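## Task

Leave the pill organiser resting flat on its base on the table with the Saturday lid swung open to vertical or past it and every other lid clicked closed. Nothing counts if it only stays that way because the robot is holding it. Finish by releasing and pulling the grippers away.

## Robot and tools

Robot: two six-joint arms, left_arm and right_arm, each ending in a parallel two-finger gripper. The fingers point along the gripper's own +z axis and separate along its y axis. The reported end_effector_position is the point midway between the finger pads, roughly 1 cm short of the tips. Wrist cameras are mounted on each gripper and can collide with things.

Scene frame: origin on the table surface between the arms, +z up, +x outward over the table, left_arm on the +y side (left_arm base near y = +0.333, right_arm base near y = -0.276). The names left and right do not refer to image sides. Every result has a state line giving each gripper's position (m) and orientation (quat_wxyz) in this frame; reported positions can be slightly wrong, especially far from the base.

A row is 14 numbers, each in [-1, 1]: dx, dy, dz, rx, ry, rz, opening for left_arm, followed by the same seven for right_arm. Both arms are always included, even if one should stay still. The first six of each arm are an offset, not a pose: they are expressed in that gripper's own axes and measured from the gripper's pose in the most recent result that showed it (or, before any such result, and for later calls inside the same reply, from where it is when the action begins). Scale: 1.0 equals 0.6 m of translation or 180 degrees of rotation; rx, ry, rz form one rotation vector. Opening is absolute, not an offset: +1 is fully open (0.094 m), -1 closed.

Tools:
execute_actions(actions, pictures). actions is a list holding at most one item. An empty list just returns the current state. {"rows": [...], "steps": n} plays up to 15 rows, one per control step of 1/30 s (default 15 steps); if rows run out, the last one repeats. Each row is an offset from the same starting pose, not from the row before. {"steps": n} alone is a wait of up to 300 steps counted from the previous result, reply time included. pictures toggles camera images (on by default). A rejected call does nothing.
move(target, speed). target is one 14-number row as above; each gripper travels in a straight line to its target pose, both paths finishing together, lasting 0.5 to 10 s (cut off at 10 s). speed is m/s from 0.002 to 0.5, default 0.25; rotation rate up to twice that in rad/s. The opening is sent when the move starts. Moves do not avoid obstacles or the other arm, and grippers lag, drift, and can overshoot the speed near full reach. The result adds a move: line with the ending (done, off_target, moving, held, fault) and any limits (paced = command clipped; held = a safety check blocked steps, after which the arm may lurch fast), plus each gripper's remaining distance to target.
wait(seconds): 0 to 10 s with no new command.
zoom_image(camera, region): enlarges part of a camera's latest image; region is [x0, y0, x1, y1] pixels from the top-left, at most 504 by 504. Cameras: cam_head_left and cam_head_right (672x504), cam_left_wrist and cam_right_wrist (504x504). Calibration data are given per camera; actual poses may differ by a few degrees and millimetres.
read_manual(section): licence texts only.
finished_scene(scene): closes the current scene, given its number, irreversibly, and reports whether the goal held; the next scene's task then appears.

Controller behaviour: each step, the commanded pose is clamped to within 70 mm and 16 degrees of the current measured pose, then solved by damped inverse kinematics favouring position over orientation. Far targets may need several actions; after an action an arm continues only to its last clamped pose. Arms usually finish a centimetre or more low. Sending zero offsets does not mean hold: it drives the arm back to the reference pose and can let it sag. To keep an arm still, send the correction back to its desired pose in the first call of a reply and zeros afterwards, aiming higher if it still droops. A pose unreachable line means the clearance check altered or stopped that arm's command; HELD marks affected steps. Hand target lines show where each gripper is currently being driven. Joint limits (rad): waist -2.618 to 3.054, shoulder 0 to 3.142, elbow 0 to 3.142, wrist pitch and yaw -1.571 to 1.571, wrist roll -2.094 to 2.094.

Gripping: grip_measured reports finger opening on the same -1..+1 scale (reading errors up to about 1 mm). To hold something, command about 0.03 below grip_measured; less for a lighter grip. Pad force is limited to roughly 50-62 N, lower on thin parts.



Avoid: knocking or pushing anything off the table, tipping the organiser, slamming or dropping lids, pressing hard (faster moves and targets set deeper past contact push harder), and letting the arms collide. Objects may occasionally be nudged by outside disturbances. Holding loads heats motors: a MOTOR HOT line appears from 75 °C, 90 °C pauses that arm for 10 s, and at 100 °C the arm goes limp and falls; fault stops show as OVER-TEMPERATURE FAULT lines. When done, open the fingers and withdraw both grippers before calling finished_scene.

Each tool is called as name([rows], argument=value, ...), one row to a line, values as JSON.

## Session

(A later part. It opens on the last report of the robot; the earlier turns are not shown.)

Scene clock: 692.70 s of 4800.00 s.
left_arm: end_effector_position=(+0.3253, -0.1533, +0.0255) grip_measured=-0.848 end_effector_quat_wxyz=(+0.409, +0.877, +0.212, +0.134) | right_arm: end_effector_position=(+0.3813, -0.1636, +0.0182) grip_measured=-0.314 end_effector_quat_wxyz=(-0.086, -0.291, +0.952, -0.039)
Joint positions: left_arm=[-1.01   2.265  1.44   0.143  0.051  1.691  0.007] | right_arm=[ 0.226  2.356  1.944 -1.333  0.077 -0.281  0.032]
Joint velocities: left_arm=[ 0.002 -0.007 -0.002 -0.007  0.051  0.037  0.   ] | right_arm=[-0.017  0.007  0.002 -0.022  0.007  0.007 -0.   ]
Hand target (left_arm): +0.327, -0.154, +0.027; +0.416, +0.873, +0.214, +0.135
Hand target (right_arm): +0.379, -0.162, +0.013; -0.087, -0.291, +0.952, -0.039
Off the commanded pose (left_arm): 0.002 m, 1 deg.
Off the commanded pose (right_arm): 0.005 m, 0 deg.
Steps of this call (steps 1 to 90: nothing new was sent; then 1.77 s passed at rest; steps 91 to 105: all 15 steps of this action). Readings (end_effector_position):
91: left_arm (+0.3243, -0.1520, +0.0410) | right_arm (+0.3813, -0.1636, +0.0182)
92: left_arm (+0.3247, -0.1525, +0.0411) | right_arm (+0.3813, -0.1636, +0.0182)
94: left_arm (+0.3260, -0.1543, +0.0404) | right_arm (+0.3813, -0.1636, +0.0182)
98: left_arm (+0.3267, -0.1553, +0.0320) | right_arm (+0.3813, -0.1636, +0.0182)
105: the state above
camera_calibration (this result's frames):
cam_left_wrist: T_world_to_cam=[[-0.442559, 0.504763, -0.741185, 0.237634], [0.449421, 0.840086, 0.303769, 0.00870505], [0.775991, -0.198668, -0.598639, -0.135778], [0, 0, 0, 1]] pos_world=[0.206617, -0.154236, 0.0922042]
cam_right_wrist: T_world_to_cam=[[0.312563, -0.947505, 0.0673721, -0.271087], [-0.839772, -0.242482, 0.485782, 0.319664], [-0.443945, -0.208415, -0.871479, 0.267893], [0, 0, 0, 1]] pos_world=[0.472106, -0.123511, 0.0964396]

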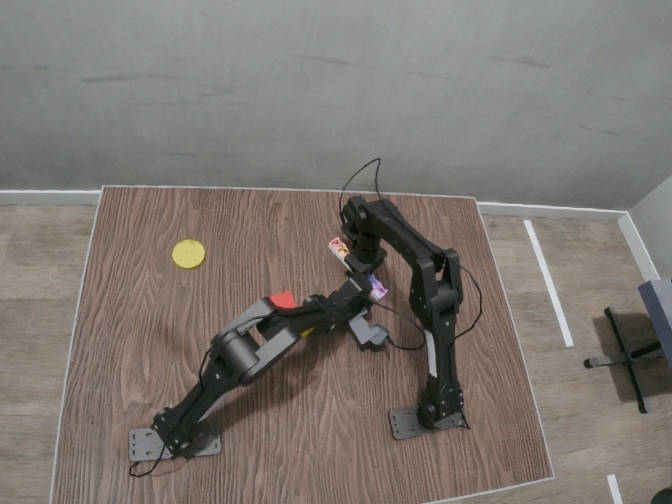

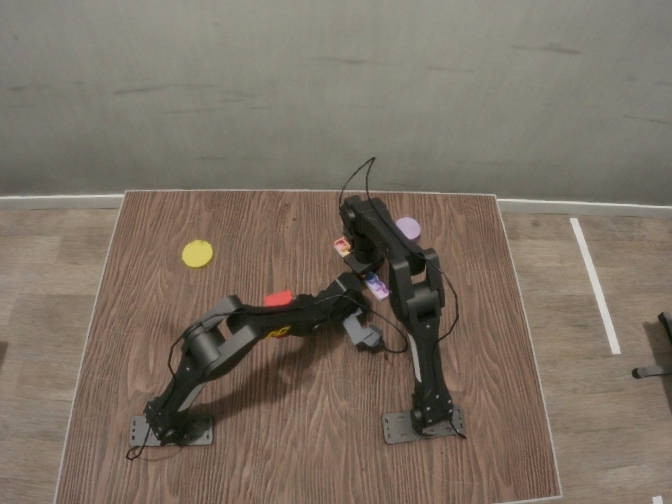

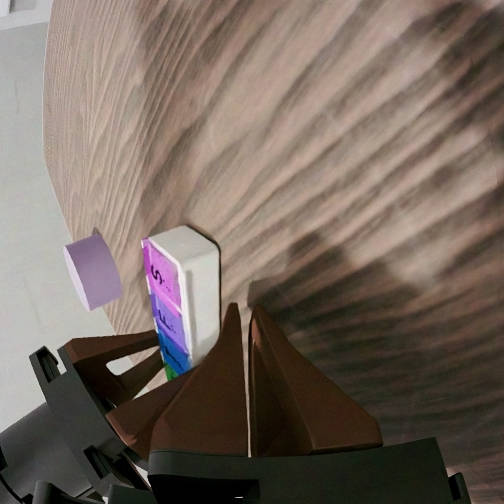

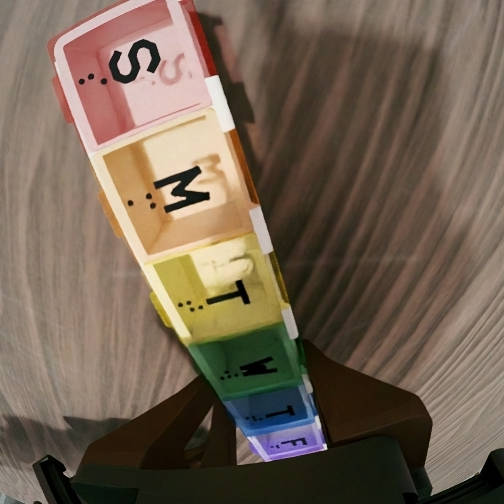

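execute_actions([
  {"rows":[[0,0.002,0.004,0,0,0,-0.85,0,0.004,0.008,0,0,0,-0.42],[0,0.004,0.007,0,0,0,-0.85,0,0.004,0.008,0,0,0,-0.42],[0,0.006,0.010,0,0,0,-0.85,0,0.004,0.008,0,0,0,-0.42],[0,0.008,0.013,0,0,0,-0.85,0,0.004,0.008,0,0,0,-0.42],[0,0.010,0.016,0,0,0,-0.85,0,0.004,0.008,0,0,0,-0.42],[0,0.012,0.019,0,0,0,-0.85,0,0.004,0.008,0,0,0,-0.42]],"steps":15},
])

Scene clock: 698.90 s of 4800.00 s.
left_arm: end_effector_position=(+0.3306, -0.1597, +0.0216) grip_measured=-0.848 end_effector_quat_wxyz=(+0.409, +0.877, +0.212, +0.136) | right_arm: end_effector_position=(+0.3813, -0.1636, +0.0182) grip_measured=-0.314 end_effector_quat_wxyz=(-0.086, -0.291, +0.952, -0.039)
Joint positions: left_arm=[-1.01   2.3    1.482  0.137  0.048  1.693  0.007] | right_arm=[ 0.226  2.356  1.944 -1.333  0.077 -0.281  0.032]
Joint velocities: left_arm=[-0.022 -0.002 -0.002 -0.051 -0.037 -0.066  0.001] | right_arm=[-0.007 -0.007 -0.007 -0.037 -0.051 -0.007 -0.   ]
Hand target (left_arm): +0.332, -0.165, +0.024; +0.409, +0.877, +0.212, +0.134
Hand target (right_arm): +0.379, -0.162, +0.013; -0.087, -0.291, +0.952, -0.039
Off the commanded pose (left_arm): 0.006 m, 0 deg.
Off the commanded pose (right_arm): 0.005 m, 0 deg.
Steps of this call (steps 1 to 90: nothing new was sent; then 2.70 s passed at rest; steps 91 to 105: all 15 steps of this action). Readings (end_effector_position):
91: left_arm (+0.3259, -0.1540, +0.0266) | right_arm (+0.3813, -0.1636, +0.0182)
92: left_arm (+0.3258, -0.1537, +0.0263) | right_arm (+0.3813, -0.1636, +0.0182)
94: left_arm (+0.3257, -0.1534, +0.0236) | right_arm (+0.3813, -0.1636, +0.0182)
98: left_arm (+0.3297, -0.1586, +0.0215) | right_arm (+0.3813, -0.1636, +0.0182)
105: the state above
camera_calibration (this result's frames):
cam_left_wrist: T_world_to_cam=[[-0.439924, 0.504725, -0.742778, 0.23949], [0.447363, 0.84035, 0.306067, 0.0135993], [0.778674, -0.197645, -0.595486, -0.144251], [0, 0, 0, 1]] pos_world=[0.211598, -0.160816, 0.0878261]
cam_right_wrist: T_world_to_cam=[[0.312563, -0.947505, 0.0673721, -0.271087], [-0.839772, -0.242482, 0.485782, 0.319664], [-0.443945, -0.208415, -0.871479, 0.267893], [0, 0, 0, 1]] pos_world=[0.472106, -0.123511, 0.0964396]

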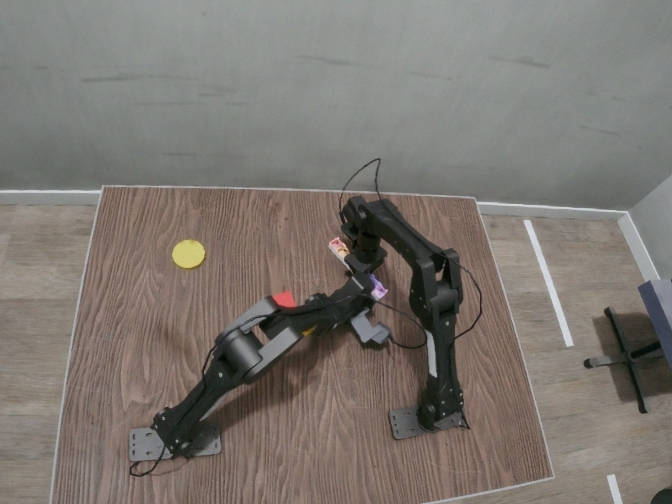

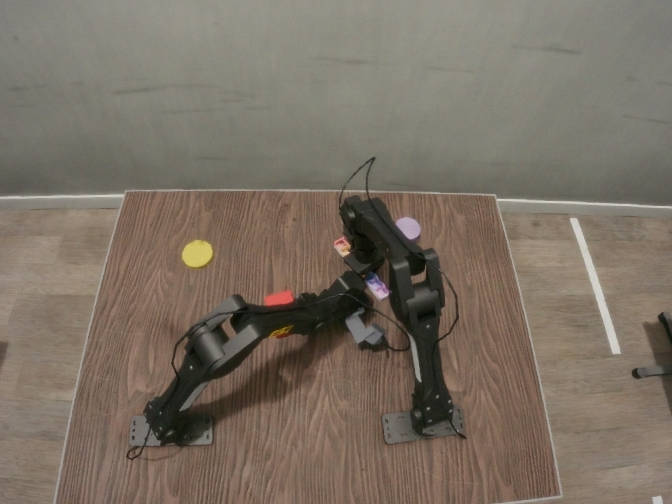

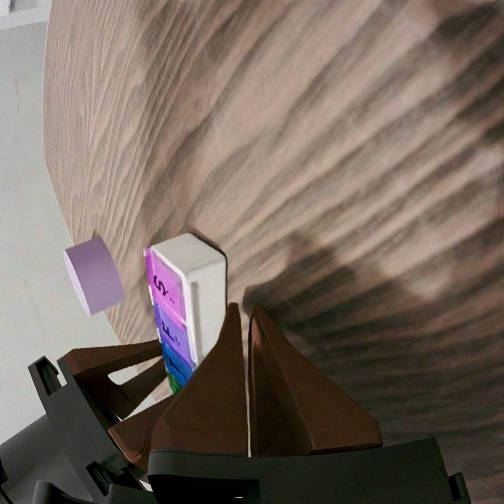

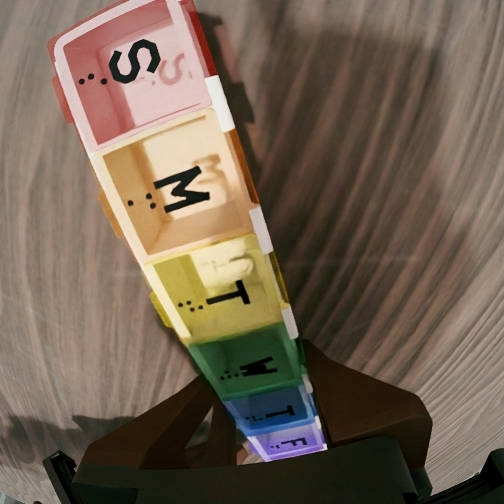

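execute_actions([
  {"rows":[[-0.003,0.008,0.006,0,0,0,-0.85,0,0.004,0.008,0,0,0,-0.42],[-0.003,0.011,0.009,0,0,0,-0.85,0,0.004,0.008,0,0,0,-0.42],[-0.003,0.014,0.012,0,0,0,-0.85,0,0.004,0.008,0,0,0,-0.42],[-0.003,0.016,0.015,0,0,0,-0.85,0,0.004,0.008,0,0,0,-0.42],[-0.003,0.018,0.018,0,0,0,-0.85,0,0.004,0.008,0,0,0,-0.42]],"steps":15},
])

zoom_image(camera="cam_left_wrist", region=[130, 220, 290, 380])

Scene clock: 703.80 s of 4800.00 s.
left_arm: end_effector_position=(+0.3376, -0.1679, +0.0217) grip_measured=-0.848 end_effector_quat_wxyz=(+0.411, +0.876, +0.213, +0.139) | right_arm: end_effector_position=(+0.3813, -0.1636, +0.0182) grip_measured=-0.314 end_effector_quat_wxyz=(-0.086, -0.291, +0.952, -0.039)
Joint positions: left_arm=[-1.01   2.334  1.54   0.119  0.043  1.693  0.007] | right_arm=[ 0.226  2.356  1.944 -1.333  0.077 -0.281  0.032]
Joint velocities: left_arm=[ 0.012 -0.017  0.007 -0.007 -0.037 -0.022 -0.   ] | right_arm=[-0.012 -0.017  0.002 -0.037  0.007 -0.066 -0.001]
Hand target (left_arm): +0.336, -0.174, +0.023; +0.409, +0.877, +0.212, +0.136
Hand target (right_arm): +0.379, -0.162, +0.013; -0.087, -0.291, +0.952, -0.039
Off the commanded pose (left_arm): 0.006 m, 0 deg.
Off the commanded pose (right_arm): 0.005 m, 0 deg.
Steps of this call (steps 1 to 90: nothing new was sent; then 1.40 s passed at rest; steps 91 to 105: all 15 steps of this action). Readings (end_effector_position):
91: left_arm (+0.3306, -0.1597, +0.0215) | right_arm (+0.3813, -0.1636, +0.0182)
92: left_arm (+0.3308, -0.1599, +0.0216) | right_arm (+0.3813, -0.1636, +0.0182)
94: left_arm (+0.3327, -0.1621, +0.0216) | right_arm (+0.3813, -0.1636, +0.0182)
98: left_arm (+0.3373, -0.1677, +0.0217) | right_arm (+0.3813, -0.1636, +0.0182)
105: the state above
camera_calibration (this result's frames):
cam_left_wrist: T_world_to_cam=[[-0.437345, 0.500647, -0.747049, 0.245343], [0.441941, 0.843127, 0.306309, 0.0196147], [0.78321, -0.196188, -0.589994, -0.152687], [0, 0, 0, 1]] pos_world=[0.218217, -0.169323, 0.0871911]
cam_right_wrist: T_world_to_cam=[[0.312563, -0.947505, 0.0673721, -0.271087], [-0.839772, -0.242482, 0.485782, 0.319664], [-0.443945, -0.208415, -0.871479, 0.267893], [0, 0, 0, 1]] pos_world=[0.472106, -0.123511, 0.0964396]

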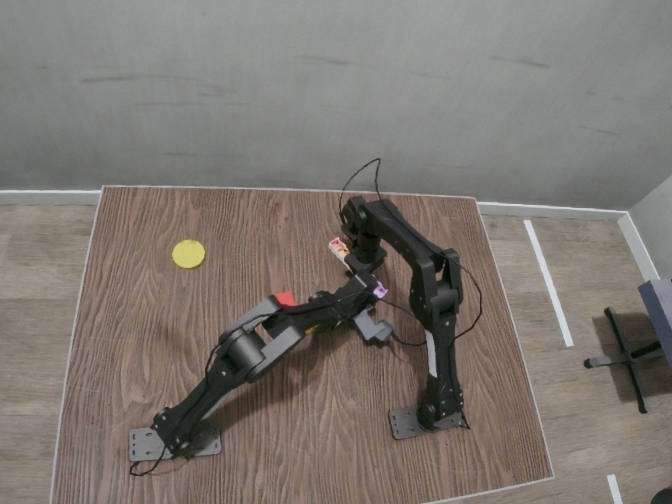

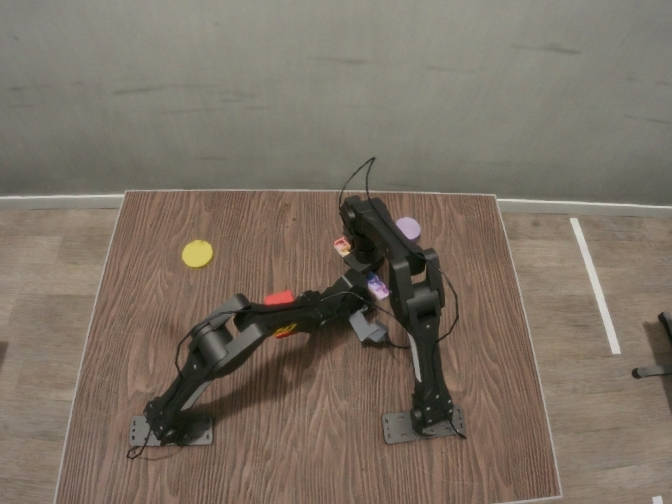

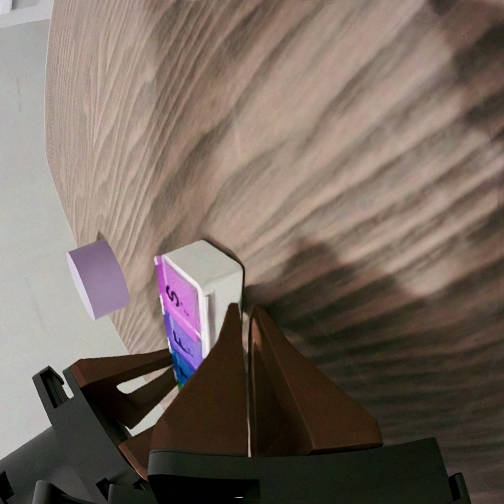

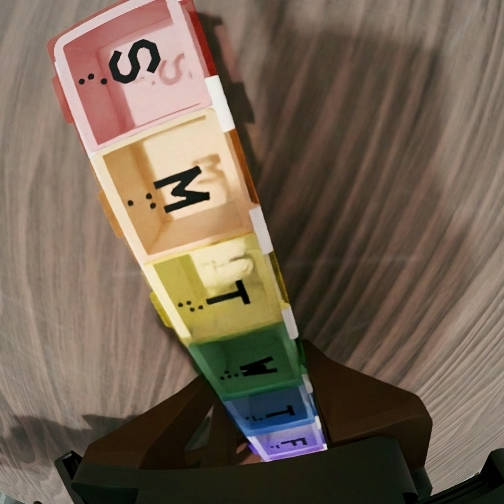

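Region (130, 220, 290, 380) of cam_left_wrist's 504x504 image, scaled by 3.150, with more detail than that image has.

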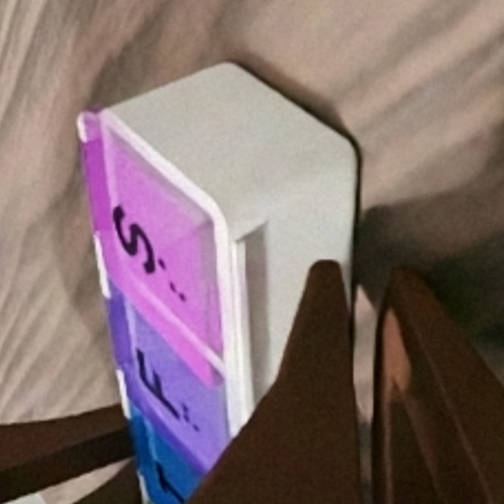

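execute_actions([
  {"rows":[[-0.004,0.006,0.005,0,0,0,-0.85,0,0.004,0.008,0,0,0,-0.42],[-0.004,0.009,0.008,0,0,0,-0.85,0,0.004,0.008,0,0,0,-0.42],[-0.004,0.012,0.011,0,0,0,-0.85,0,0.004,0.008,0,0,0,-0.42],[-0.004,0.014,0.014,0,0,0,-0.85,0,0.004,0.008,0,0,0,-0.42]],"steps":12},
])

zoom_image(camera="cam_left_wrist", region=[130, 220, 290, 380])

Scene clock: 715.27 s of 4800.00 s.
left_arm: end_effector_position=(+0.3393, -0.1707, +0.0215) grip_measured=-0.848 end_effector_quat_wxyz=(+0.406, +0.878, +0.213, +0.137) | right_arm: end_effector_position=(+0.3819, -0.1655, +0.0183) grip_measured=-0.314 end_effector_quat_wxyz=(-0.086, -0.295, +0.951, -0.045)
Joint positions: left_arm=[-1.011  2.347  1.573  0.087  0.042  1.693  0.007] | right_arm=[ 0.226  2.356  1.944 -1.333  0.088 -0.286  0.032]
Joint velocities: left_arm=[-0.022  0.007 -0.007  0.037 -0.066  0.081 -0.001] | right_arm=[ 0.017  0.002  0.012 -0.051  0.007 -0.095  0.001]
Hand target (left_arm): +0.341, -0.179, +0.023; +0.411, +0.876, +0.213, +0.139
Hand target (right_arm): +0.379, -0.162, +0.013; -0.087, -0.291, +0.952, -0.039
Off the commanded pose (left_arm): 0.009 m, 1 deg.
Off the commanded pose (right_arm): 0.006 m, 1 deg.
Steps of this call (steps 1 to 90: nothing new was sent; then 8.07 s passed at rest; steps 91 to 102: all 12 steps of this action). Readings (end_effector_position):
91: left_arm (+0.3377, -0.1679, +0.0218) | right_arm (+0.3813, -0.1636, +0.0182)
92: left_arm (+0.3378, -0.1679, +0.0218) | right_arm (+0.3813, -0.1636, +0.0182)
94: left_arm (+0.3387, -0.1692, +0.0217) | right_arm (+0.3814, -0.1639, +0.0182)
98: left_arm (+0.3393, -0.1708, +0.0217) | right_arm (+0.3819, -0.1655, +0.0183)
102: the state above
camera_calibration (this result's frames):
cam_left_wrist: T_world_to_cam=[[-0.441768, 0.508281, -0.739251, 0.249978], [0.4439, 0.83992, 0.312228, 0.0199851], [0.779611, -0.190221, -0.596676, -0.152322], [0, 0, 0, 1]] pos_world=[0.220313, -0.17282, 0.0876694]
cam_right_wrist: T_world_to_cam=[[0.319505, -0.944431, 0.0772448, -0.275383], [-0.839176, -0.244149, 0.485978, 0.319148], [-0.440113, -0.220094, -0.870551, 0.264506], [0, 0, 0, 1]] pos_world=[0.47222, -0.123944, 0.0964384]

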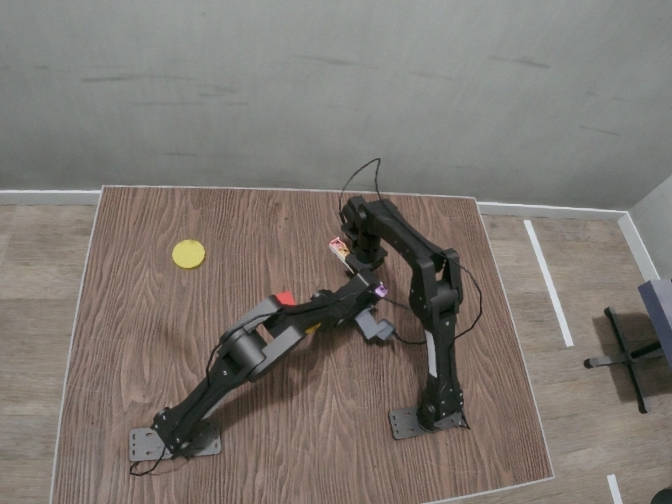

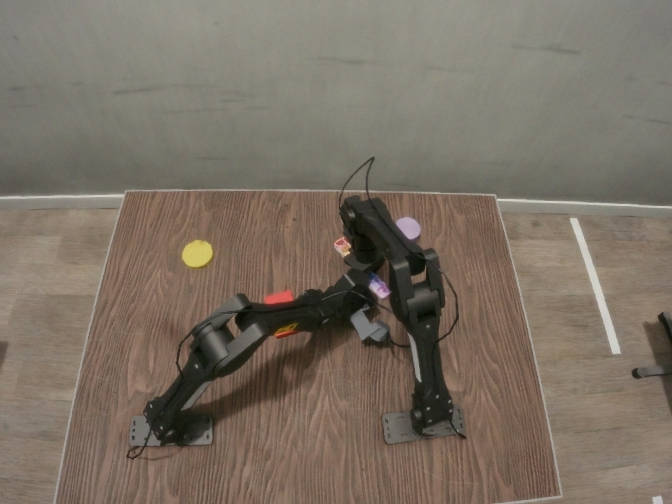

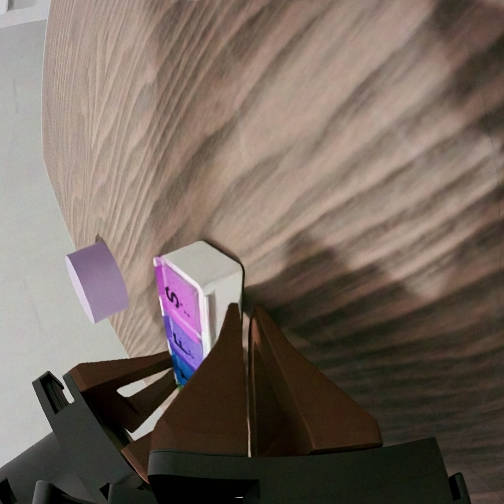

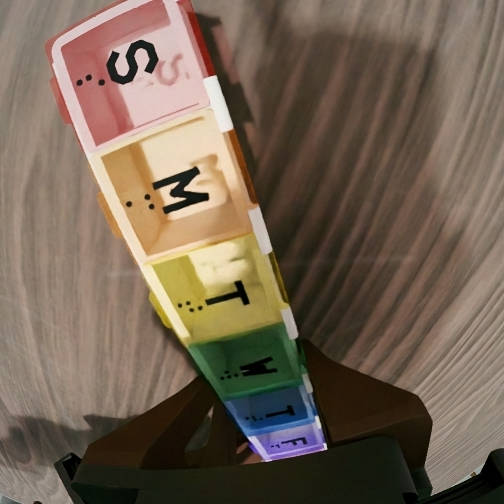

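Region (130, 220, 290, 380) of cam_left_wrist's 504x504 image, scaled by 3.150, with more detail than that image has.

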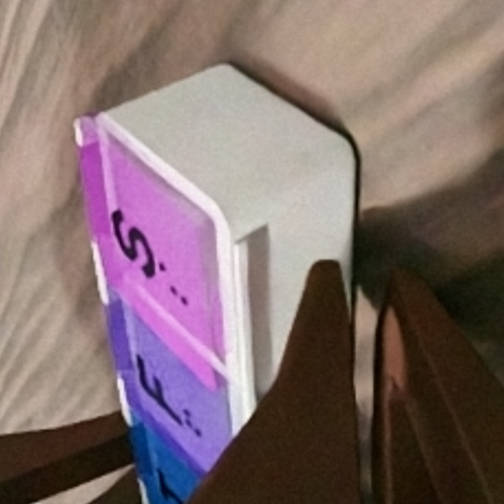

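execute_actions([
  {"rows":[[0,0.003,0,0,0,0,-0.8,0,0.008,0.012,0,0,0,-0.42],[0,0.003,0,0,0,0,-0.8,0,0.008,0.012,0,0,0,-0.42],[0,0.004,-0.002,0,0,0,-0.75,0,0.008,0.012,0,0,0,-0.42],[0,0.004,-0.002,0,0,0,-0.75,0,0.008,0.012,0,0,0,-0.42],[0,0.005,-0.003,0,0,0,-0.7,0,0.008,0.012,0,0,0,-0.42],[0,0.005,-0.003,0,0,0,-0.7,0,0.008,0.012,0,0,0,-0.42],[0,0.006,-0.004,0,0,0,-0.65,0,0.008,0.012,0,0,0,-0.42],[0,0.006,-0.004,0,0,0,-0.65,0,0.008,0.012,0,0,0,-0.42],[0,0.006,-0.005,0,0,0,-0.62,0,0.008,0.012,0,0,0,-0.42]],"steps":14},
])

zoom_image(camera="cam_left_wrist", region=[130, 220, 290, 380])

Scene clock: 732.13 s of 4800.00 s.
left_arm: end_effector_position=(+0.3402, -0.1728, +0.0243) grip_measured=-0.624 end_effector_quat_wxyz=(+0.412, +0.875, +0.212, +0.139) | right_arm: end_effector_position=(+0.3837, -0.1705, +0.0189) grip_measured=-0.314 end_effector_quat_wxyz=(-0.086, -0.301, +0.948, -0.059)
Joint positions: left_arm=[-1.011  2.347  1.574  0.1    0.044  1.694  0.018] | right_arm=[ 0.226  2.356  1.944 -1.333  0.118 -0.297  0.032]
Joint velocities: left_arm=[-0.012 -0.017 -0.027  0.022 -0.051 -0.037  0.001] | right_arm=[ 0.002  0.007  0.002 -0.081  0.022 -0.066 -0.001]
Hand target (left_arm): +0.339, -0.171, +0.026; +0.406, +0.878, +0.213, +0.137
Hand target (right_arm): +0.378, -0.163, +0.011; -0.088, -0.295, +0.951, -0.045
Off the commanded pose (left_arm): 0.003 m, 1 deg.
Off the commanded pose (right_arm): 0.012 m, 2 deg.
Steps of this call (steps 1 to 90: nothing new was sent; then 13.40 s passed at rest; steps 91 to 104: all 14 steps of this action). Readings (end_effector_position):
91: left_arm (+0.3394, -0.1708, +0.0217) | right_arm (+0.3821, -0.1659, +0.0184)
92: left_arm (+0.3394, -0.1709, +0.0217) | right_arm (+0.3822, -0.1663, +0.0184)
94: left_arm (+0.3396, -0.1713, +0.0223) | right_arm (+0.3825, -0.1673, +0.0185)
98: left_arm (+0.3401, -0.1722, +0.0236) | right_arm (+0.3833, -0.1695, +0.0188)
104: the state above
camera_calibration (this result's frames):
cam_left_wrist: T_world_to_cam=[[-0.435673, 0.500577, -0.748072, 0.250253], [0.443491, 0.842592, 0.305539, 0.0211597], [0.783265, -0.198648, -0.589096, -0.154665], [0, 0, 0, 1]] pos_world=[0.220788, -0.173824, 0.0896293]
cam_right_wrist: T_world_to_cam=[[0.333503, -0.936932, 0.104567, -0.285293], [-0.839065, -0.244423, 0.486033, 0.319079], [-0.429821, -0.249832, -0.867662, 0.255571], [0, 0, 0, 1]] pos_world=[0.472724, -0.12546, 0.0964988]

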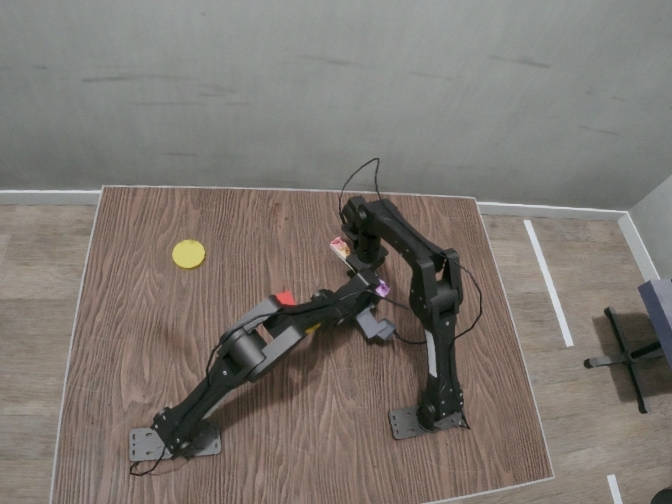

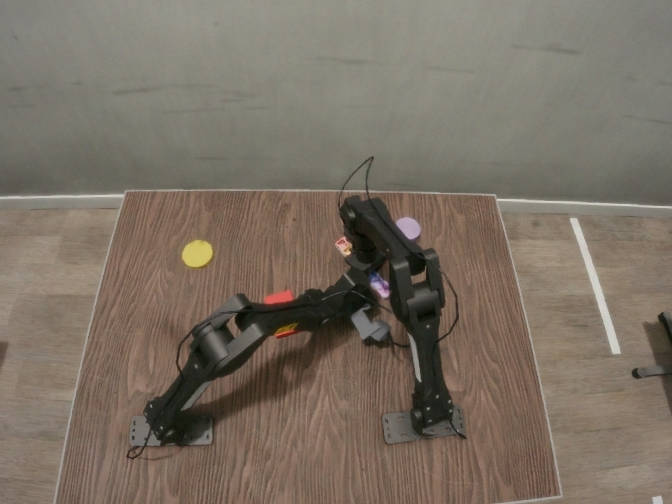

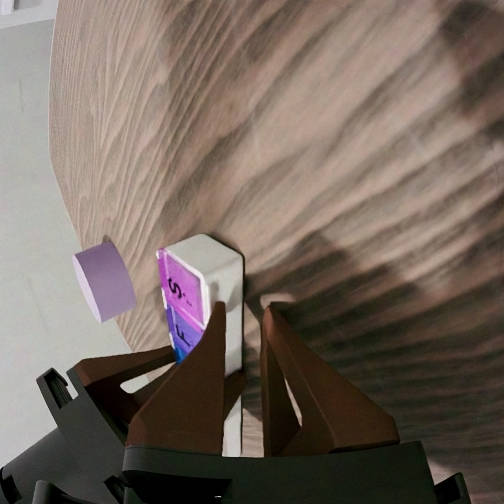

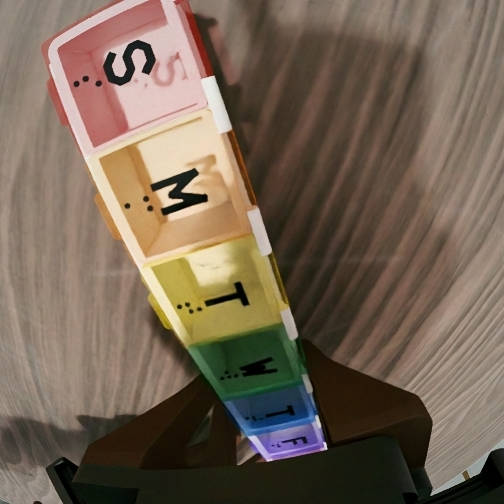

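Region (130, 220, 290, 380) of cam_left_wrist's 504x504 image, scaled by 3.150, with more detail than that image has.

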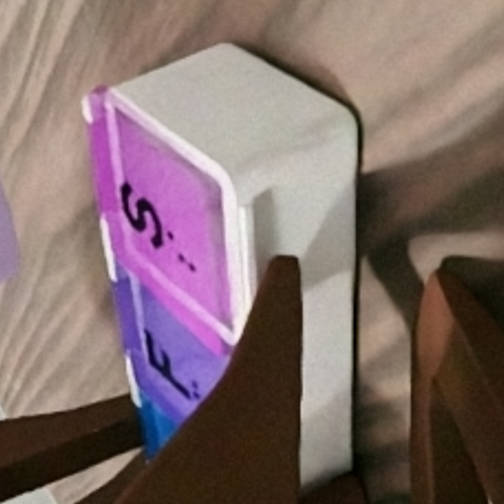

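execute_actions([
  {"rows":[[0,0.003,0,0,0,0,-0.62,-0.004,0.02,0.025,-0.03,-0.005,0.005,-0.42],[0,0.003,0,0,0,0,-0.62,-0.006,0.03,0.035,-0.045,-0.005,0.005,-0.42],[0,0.003,0,0,0,0,-0.6,-0.008,0.04,0.045,-0.06,-0.005,0.005,-0.42],[0,0.003,0,0,0,0,-0.57,-0.008,0.04,0.045,-0.06,-0.005,0.005,-0.42],[0,0.003,0,0,0,0,-0.54,-0.008,0.04,0.045,-0.06,-0.005,0.005,-0.42],[0,0.003,0,0,0,0,-0.51,-0.008,0.04,0.045,-0.06,-0.005,0.005,-0.42],[0,0.003,0,0,0,0,-0.48,-0.008,0.04,0.045,-0.06,-0.005,0.005,-0.42],[0,0.003,0,0,0,0,-0.45,-0.008,0.04,0.045,-0.06,-0.005,0.005,-0.42],[0,0.003,0,0,0,0,-0.42,-0.008,0.04,0.045,-0.06,-0.005,0.005,-0.42],[0,0.003,0,0,0,0,-0.40,-0.008,0.04,0.045,-0.06,-0.005,0.005,-0.42],[0,0.003,0,0,0,0,-0.40,-0.008,0.04,0.045,-0.06,-0.005,0.005,-0.42],[0,0.003,0,0,0,0,-0.40,-0.008,0.04,0.045,-0.06,-0.005,0.005,-0.42],[0,0.003,0,0,0,0,-0.40,-0.008,0.04,0.045,-0.06,-0.005,0.005,-0.42],[0,0.003,0,0,0,0,-0.40,-0.004,0.02,0.025,-0.03,-0.005,0.005,-0.42]],"steps":15},
])

zoom_image(camera="cam_left_wrist", region=[110, 200, 310, 400])

Scene clock: 748.67 s of 4800.00 s.
left_arm: end_effector_position=(+0.3422, -0.1760, +0.0291) grip_measured=-0.403 end_effector_quat_wxyz=(+0.422, +0.871, +0.209, +0.143) | right_arm: end_effector_position=(+0.3846, -0.1735, +0.0178) grip_measured=-0.314 end_effector_quat_wxyz=(-0.086, -0.289, +0.953, -0.024)
Joint positions: left_arm=[-1.011  2.347  1.574  0.124  0.046  1.696  0.028] | right_arm=[ 0.19   2.356  1.944 -1.33   0.052 -0.313  0.032]
Joint velocities: left_arm=[-0.017 -0.002  0.002  0.007  0.022 -0.168  0.   ] | right_arm=[ 0.056 -0.017 -0.002  0.022  0.168  0.051  0.001]
Hand target (left_arm): +0.341, -0.174, +0.026; +0.412, +0.875, +0.212, +0.139
Hand target (right_arm): +0.376, -0.162, +0.003; -0.094, -0.289, +0.953, -0.013
Off the commanded pose (left_arm): 0.004 m, 1 deg.
Off the commanded pose (right_arm): 0.020 m, 2 deg.
Steps of this call (steps 1 to 90: nothing new was sent; then 13.03 s passed at rest; steps 91 to 105: all 15 steps of this action). Readings (end_effector_position):
91: left_arm (+0.3403, -0.1728, +0.0244) | right_arm (+0.3837, -0.1706, +0.0188)
92: left_arm (+0.3403, -0.1729, +0.0245) | right_arm (+0.3837, -0.1705, +0.0187)
94: left_arm (+0.3405, -0.1732, +0.0249) | right_arm (+0.3837, -0.1710, +0.0179)
98: left_arm (+0.3415, -0.1750, +0.0275) | right_arm (+0.3846, -0.1737, +0.0174)
105: the state above
camera_calibration (this result's frames):
cam_left_wrist: T_world_to_cam=[[-0.423235, 0.486521, -0.76431, 0.250113], [0.441022, 0.847531, 0.29528, 0.0235349], [0.791437, -0.212104, -0.573271, -0.159606], [0, 0, 0, 1]] pos_world=[0.221795, -0.175485, 0.0927174]
cam_right_wrist: T_world_to_cam=[[0.304767, -0.951687, 0.0375455, -0.278616], [-0.838387, -0.249363, 0.484691, 0.3186], [-0.451911, -0.179196, -0.873879, 0.275137], [0, 0, 0, 1]] pos_world=[0.476361, -0.136405, 0.096475]

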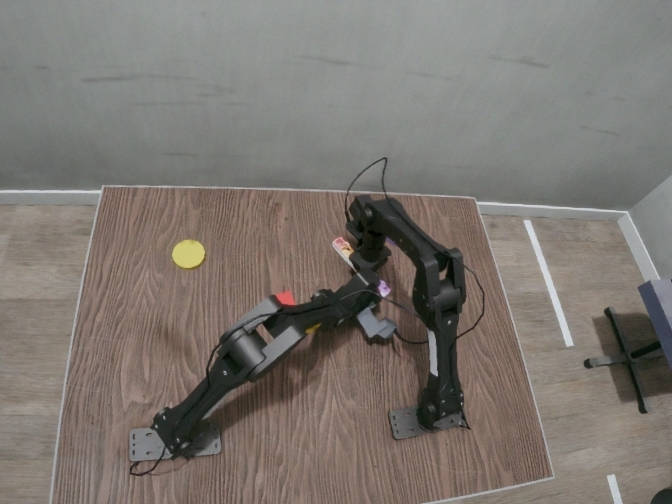

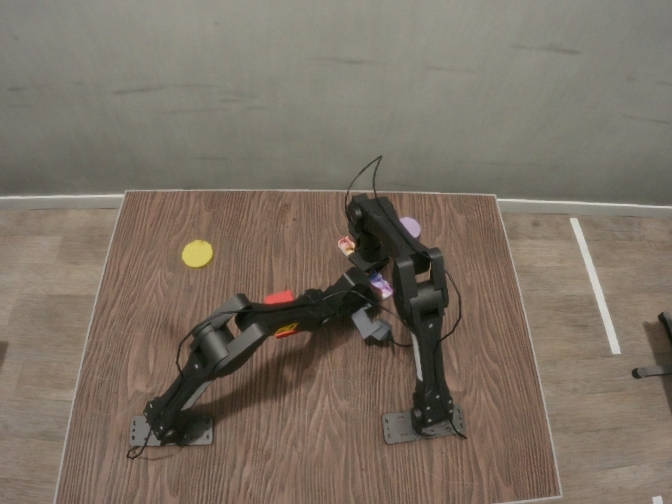

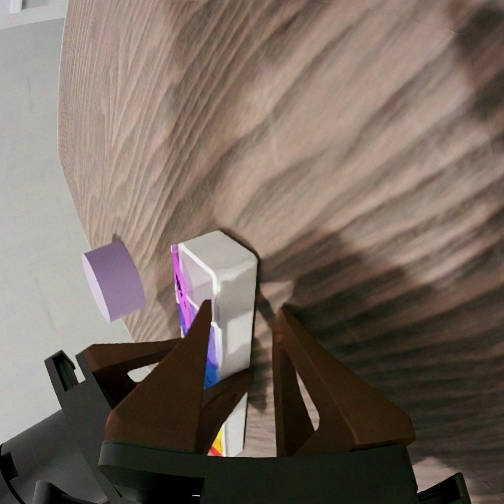

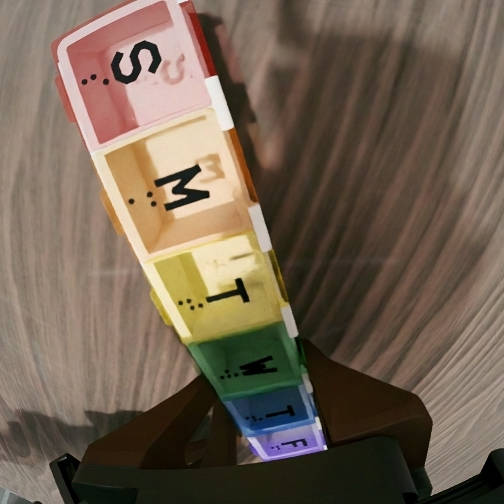

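Region (110, 200, 310, 400) of cam_left_wrist's 504x504 image, scaled by 2.520, with more detail than that image has.

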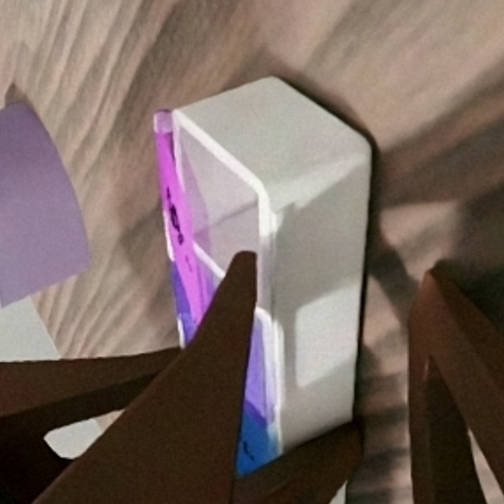

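execute_actions([
  {"rows":[[0,0.003,0.001,0,0,0,-0.37,0,0.01,0.012,-0.01,0,0,-0.42],[0,0.005,0.002,0,0,0,-0.34,0,0.01,0.012,-0.01,0,0,-0.42],[0,0.007,0.003,0,0,0,-0.31,0,0.01,0.012,-0.01,0,0,-0.42],[0,0.009,0.004,0,0,0,-0.28,0,0.01,0.012,-0.01,0,0,-0.42],[0,0.011,0.005,0,0,0,-0.25,0,0.01,0.012,-0.01,0,0,-0.42],[0,0.013,0.006,0,0,0,-0.22,0,0.01,0.012,-0.01,0,0,-0.42],[0,0.015,0.007,0,0,0,-0.19,0,0.01,0.012,-0.01,0,0,-0.42],[0,0.017,0.008,0,0,0,-0.16,0,0.01,0.012,-0.01,0,0,-0.42],[0,0.019,0.009,0,0,0,-0.13,0,0.01,0.012,-0.01,0,0,-0.42],[0,0.021,0.010,0,0,0,-0.10,0,0.01,0.012,-0.01,0,0,-0.42],[0,0.022,0.011,0,0,0,-0.07,0,0.01,0.012,-0.01,0,0,-0.42],[0,0.023,0.012,0,0,0,-0.05,0,0.01,0.012,-0.01,0,0,-0.42]],"steps":15},
])

zoom_image(camera="cam_left_wrist", region=[80, 180, 320, 420])

Scene clock: 760.40 s of 4800.00 s.
left_arm: end_effector_position=(+0.3491, -0.1848, +0.0369) grip_measured=-0.053 end_effector_quat_wxyz=(+0.428, +0.867, +0.208, +0.147) | right_arm: end_effector_position=(+0.3847, -0.1735, +0.0179) grip_measured=-0.314 end_effector_quat_wxyz=(-0.086, -0.289, +0.953, -0.030)
Joint positions: left_arm=[-1.011  2.368  1.635  0.1    0.043  1.698  0.045] | right_arm=[ 0.195  2.356  1.944 -1.33   0.063 -0.308  0.032]
Joint velocities: left_arm=[ 0.002  0.012  0.061 -0.037 -0.022 -0.022  0.   ] | right_arm=[ 0.002 -0.002  0.002 -0.022  0.007 -0.037  0.001]
Hand target (left_arm): +0.348, -0.188, +0.036; +0.423, +0.870, +0.209, +0.143
Hand target (right_arm): +0.380, -0.169, +0.011; -0.091, -0.287, +0.954, -0.010
Off the commanded pose (left_arm): 0.004 m, 1 deg.
Off the commanded pose (right_arm): 0.010 m, 2 deg.
Steps of this call (steps 1 to 90: nothing new was sent; then 8.23 s passed at rest; steps 91 to 105: all 15 steps of this action). Readings (end_effector_position):
91: left_arm (+0.3424, -0.1763, +0.0297) | right_arm (+0.3847, -0.1734, +0.0179)
92: left_arm (+0.3427, -0.1768, +0.0303) | right_arm (+0.3847, -0.1735, +0.0179)
94: left_arm (+0.3431, -0.1774, +0.0313) | right_arm (+0.3847, -0.1735, +0.0179)
98: left_arm (+0.3451, -0.1798, +0.0345) | right_arm (+0.3847, -0.1735, +0.0179)
105: the state above
camera_calibration (this result's frames):
cam_left_wrist: T_world_to_cam=[[-0.414913, 0.47788, -0.77426, 0.259107], [0.436813, 0.851105, 0.291229, 0.0279741], [0.798149, -0.217372, -0.561879, -0.166206], [0, 0, 0, 1]] pos_world=[0.227944, -0.183759, 0.0990813]
cam_right_wrist: T_world_to_cam=[[0.306836, -0.950492, 0.0491491, -0.279498], [-0.839443, -0.245929, 0.484618, 0.319602], [-0.448538, -0.189956, -0.873344, 0.272086], [0, 0, 0, 1]] pos_world=[0.476089, -0.135377, 0.0964773]

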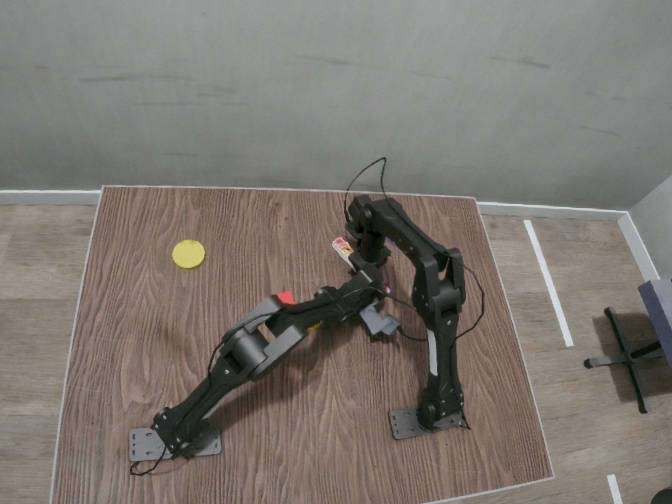

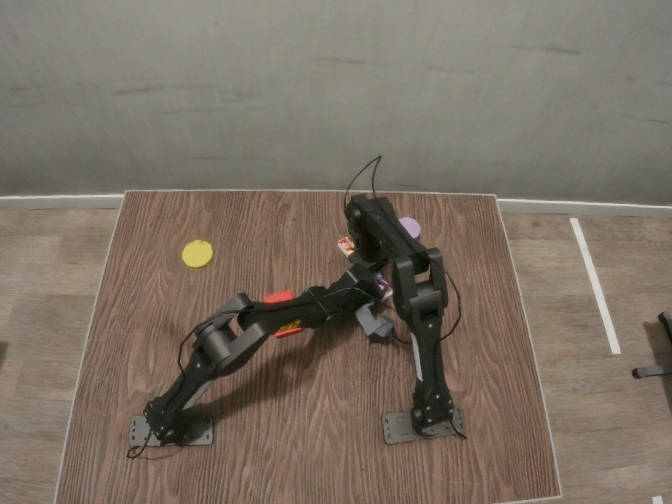

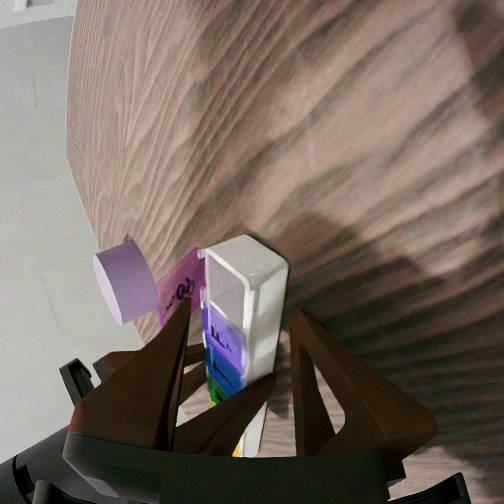

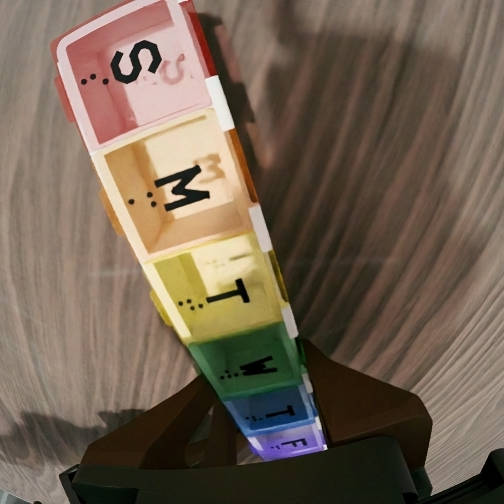

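Region (80, 180, 320, 420) of cam_left_wrist's 504x504 image, scaled by 2.100, with more detail than that image has.

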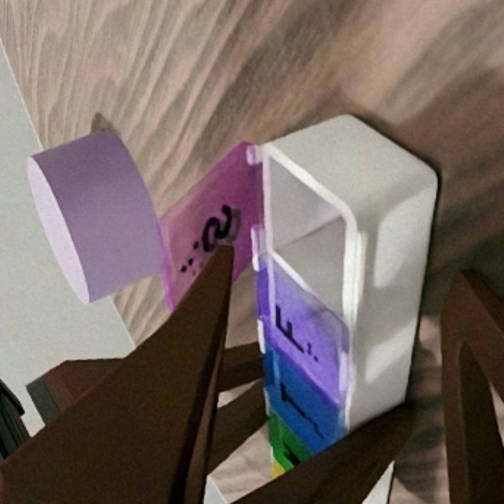

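execute_actions([
  {"rows":[[0,0.003,0.002,0.004,0,0,-0.02,0,0.008,0.012,-0.01,0,0,-0.42],[0,0.006,0.004,0.008,0,0,0.01,0,0.008,0.012,-0.01,0,0,-0.42],[0,0.009,0.007,0.012,0,0,0.04,0,0.008,0.012,-0.01,0,0,-0.42],[0,0.012,0.010,0.016,0,0,0.07,0,0.008,0.012,-0.01,0,0,-0.42],[0,0.015,0.013,0.02,0,0,0.10,0,0.008,0.012,-0.01,0,0,-0.42],[0,0.018,0.016,0.02,0,0,0.12,0,0.008,0.012,-0.01,0,0,-0.42],[0,0.020,0.019,0.02,0,0,0.12,0,0.008,0.012,-0.01,0,0,-0.42]],"steps":15},
])

zoom_image(camera="cam_left_wrist", region=[80, 180, 320, 420])

Scene clock: 768.93 s of 4800.00 s.
left_arm: end_effector_position=(+0.3576, -0.1942, +0.0397) grip_measured=+0.118 end_effector_quat_wxyz=(+0.403, +0.879, +0.212, +0.141) | right_arm: end_effector_position=(+0.3849, -0.1742, +0.0179) grip_measured=-0.314 end_effector_quat_wxyz=(-0.086, -0.291, +0.952, -0.031)
Joint positions: left_arm=[-1.011  2.422  1.794 -0.06   0.035  1.7    0.053] | right_arm=[ 0.194  2.356  1.944 -1.33   0.066 -0.313  0.032]
Joint velocities: left_arm=[-0.012  0.007  0.027 -0.037  0.037 -0.11  -0.   ] | right_arm=[ 0.002  0.012  0.022 -0.037 -0.095 -0.037  0.   ]
Hand target (left_arm): +0.357, -0.199, +0.039; +0.401, +0.880, +0.213, +0.140
Hand target (right_arm): +0.381, -0.170, +0.011; -0.091, -0.288, +0.953, -0.015
Off the commanded pose (left_arm): 0.005 m, 0 deg.
Off the commanded pose (right_arm): 0.009 m, 2 deg.
Steps of this call (steps 1 to 90: nothing new was sent; then 5.03 s passed at rest; steps 91 to 105: all 15 steps of this action). Readings (end_effector_position):
91: left_arm (+0.3491, -0.1848, +0.0369) | right_arm (+0.3847, -0.1735, +0.0179)
92: left_arm (+0.3495, -0.1853, +0.0379) | right_arm (+0.3847, -0.1735, +0.0179)
94: left_arm (+0.3513, -0.1871, +0.0390) | right_arm (+0.3847, -0.1735, +0.0179)
98: left_arm (+0.3575, -0.1941, +0.0401) | right_arm (+0.3849, -0.1740, +0.0179)
105: the state above
camera_calibration (this result's frames):
cam_left_wrist: T_world_to_cam=[[-0.437602, 0.512289, -0.738962, 0.2827], [0.44028, 0.838645, 0.320668, 0.0266133], [0.784001, -0.185025, -0.592543, -0.16094], [0, 0, 0, 1]] pos_world=[0.23817, -0.196921, 0.105007]
cam_right_wrist: T_world_to_cam=[[0.310868, -0.949061, 0.0514298, -0.281542], [-0.838566, -0.248399, 0.484877, 0.318808], [-0.447402, -0.19386, -0.873069, 0.270953], [0, 0, 0, 1]] pos_world=[0.476089, -0.135482, 0.0964574]

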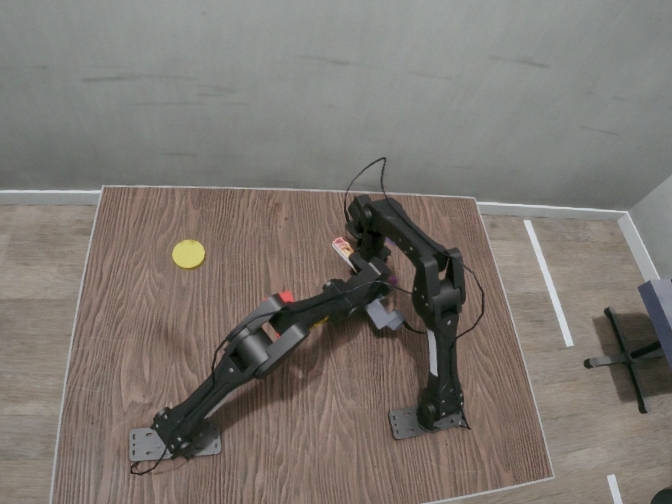

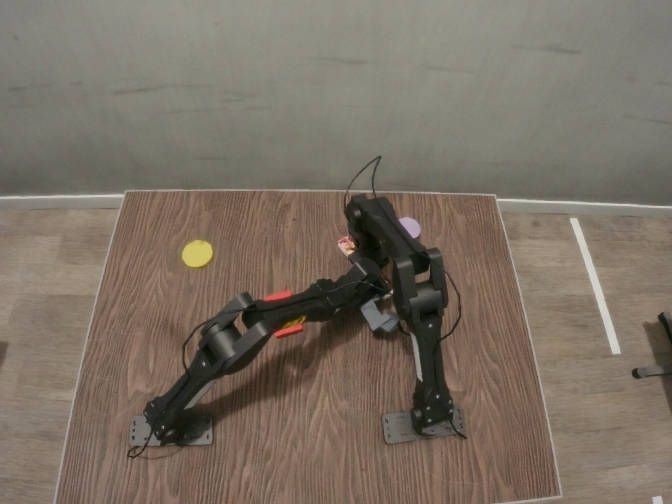

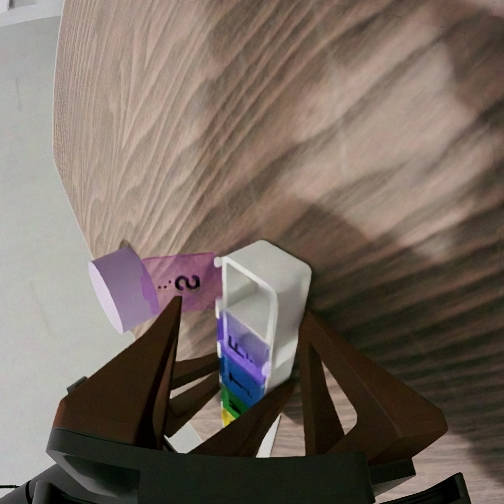

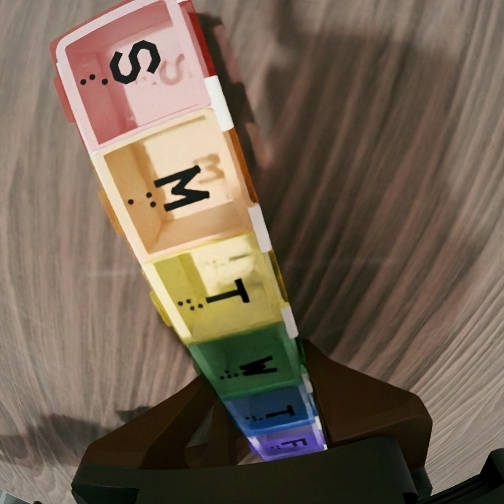

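Region (80, 180, 320, 420) of cam_left_wrist's 504x504 image, scaled by 2.100, with more detail than that image has.

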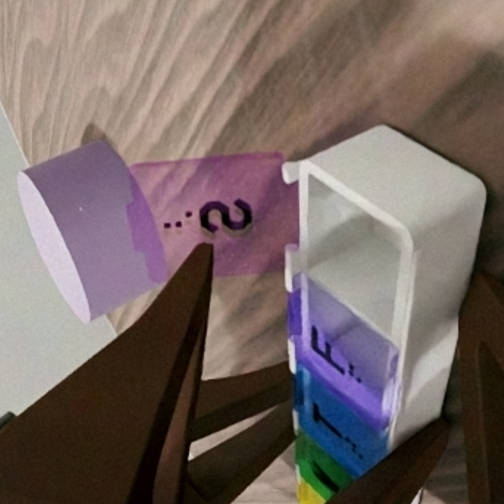

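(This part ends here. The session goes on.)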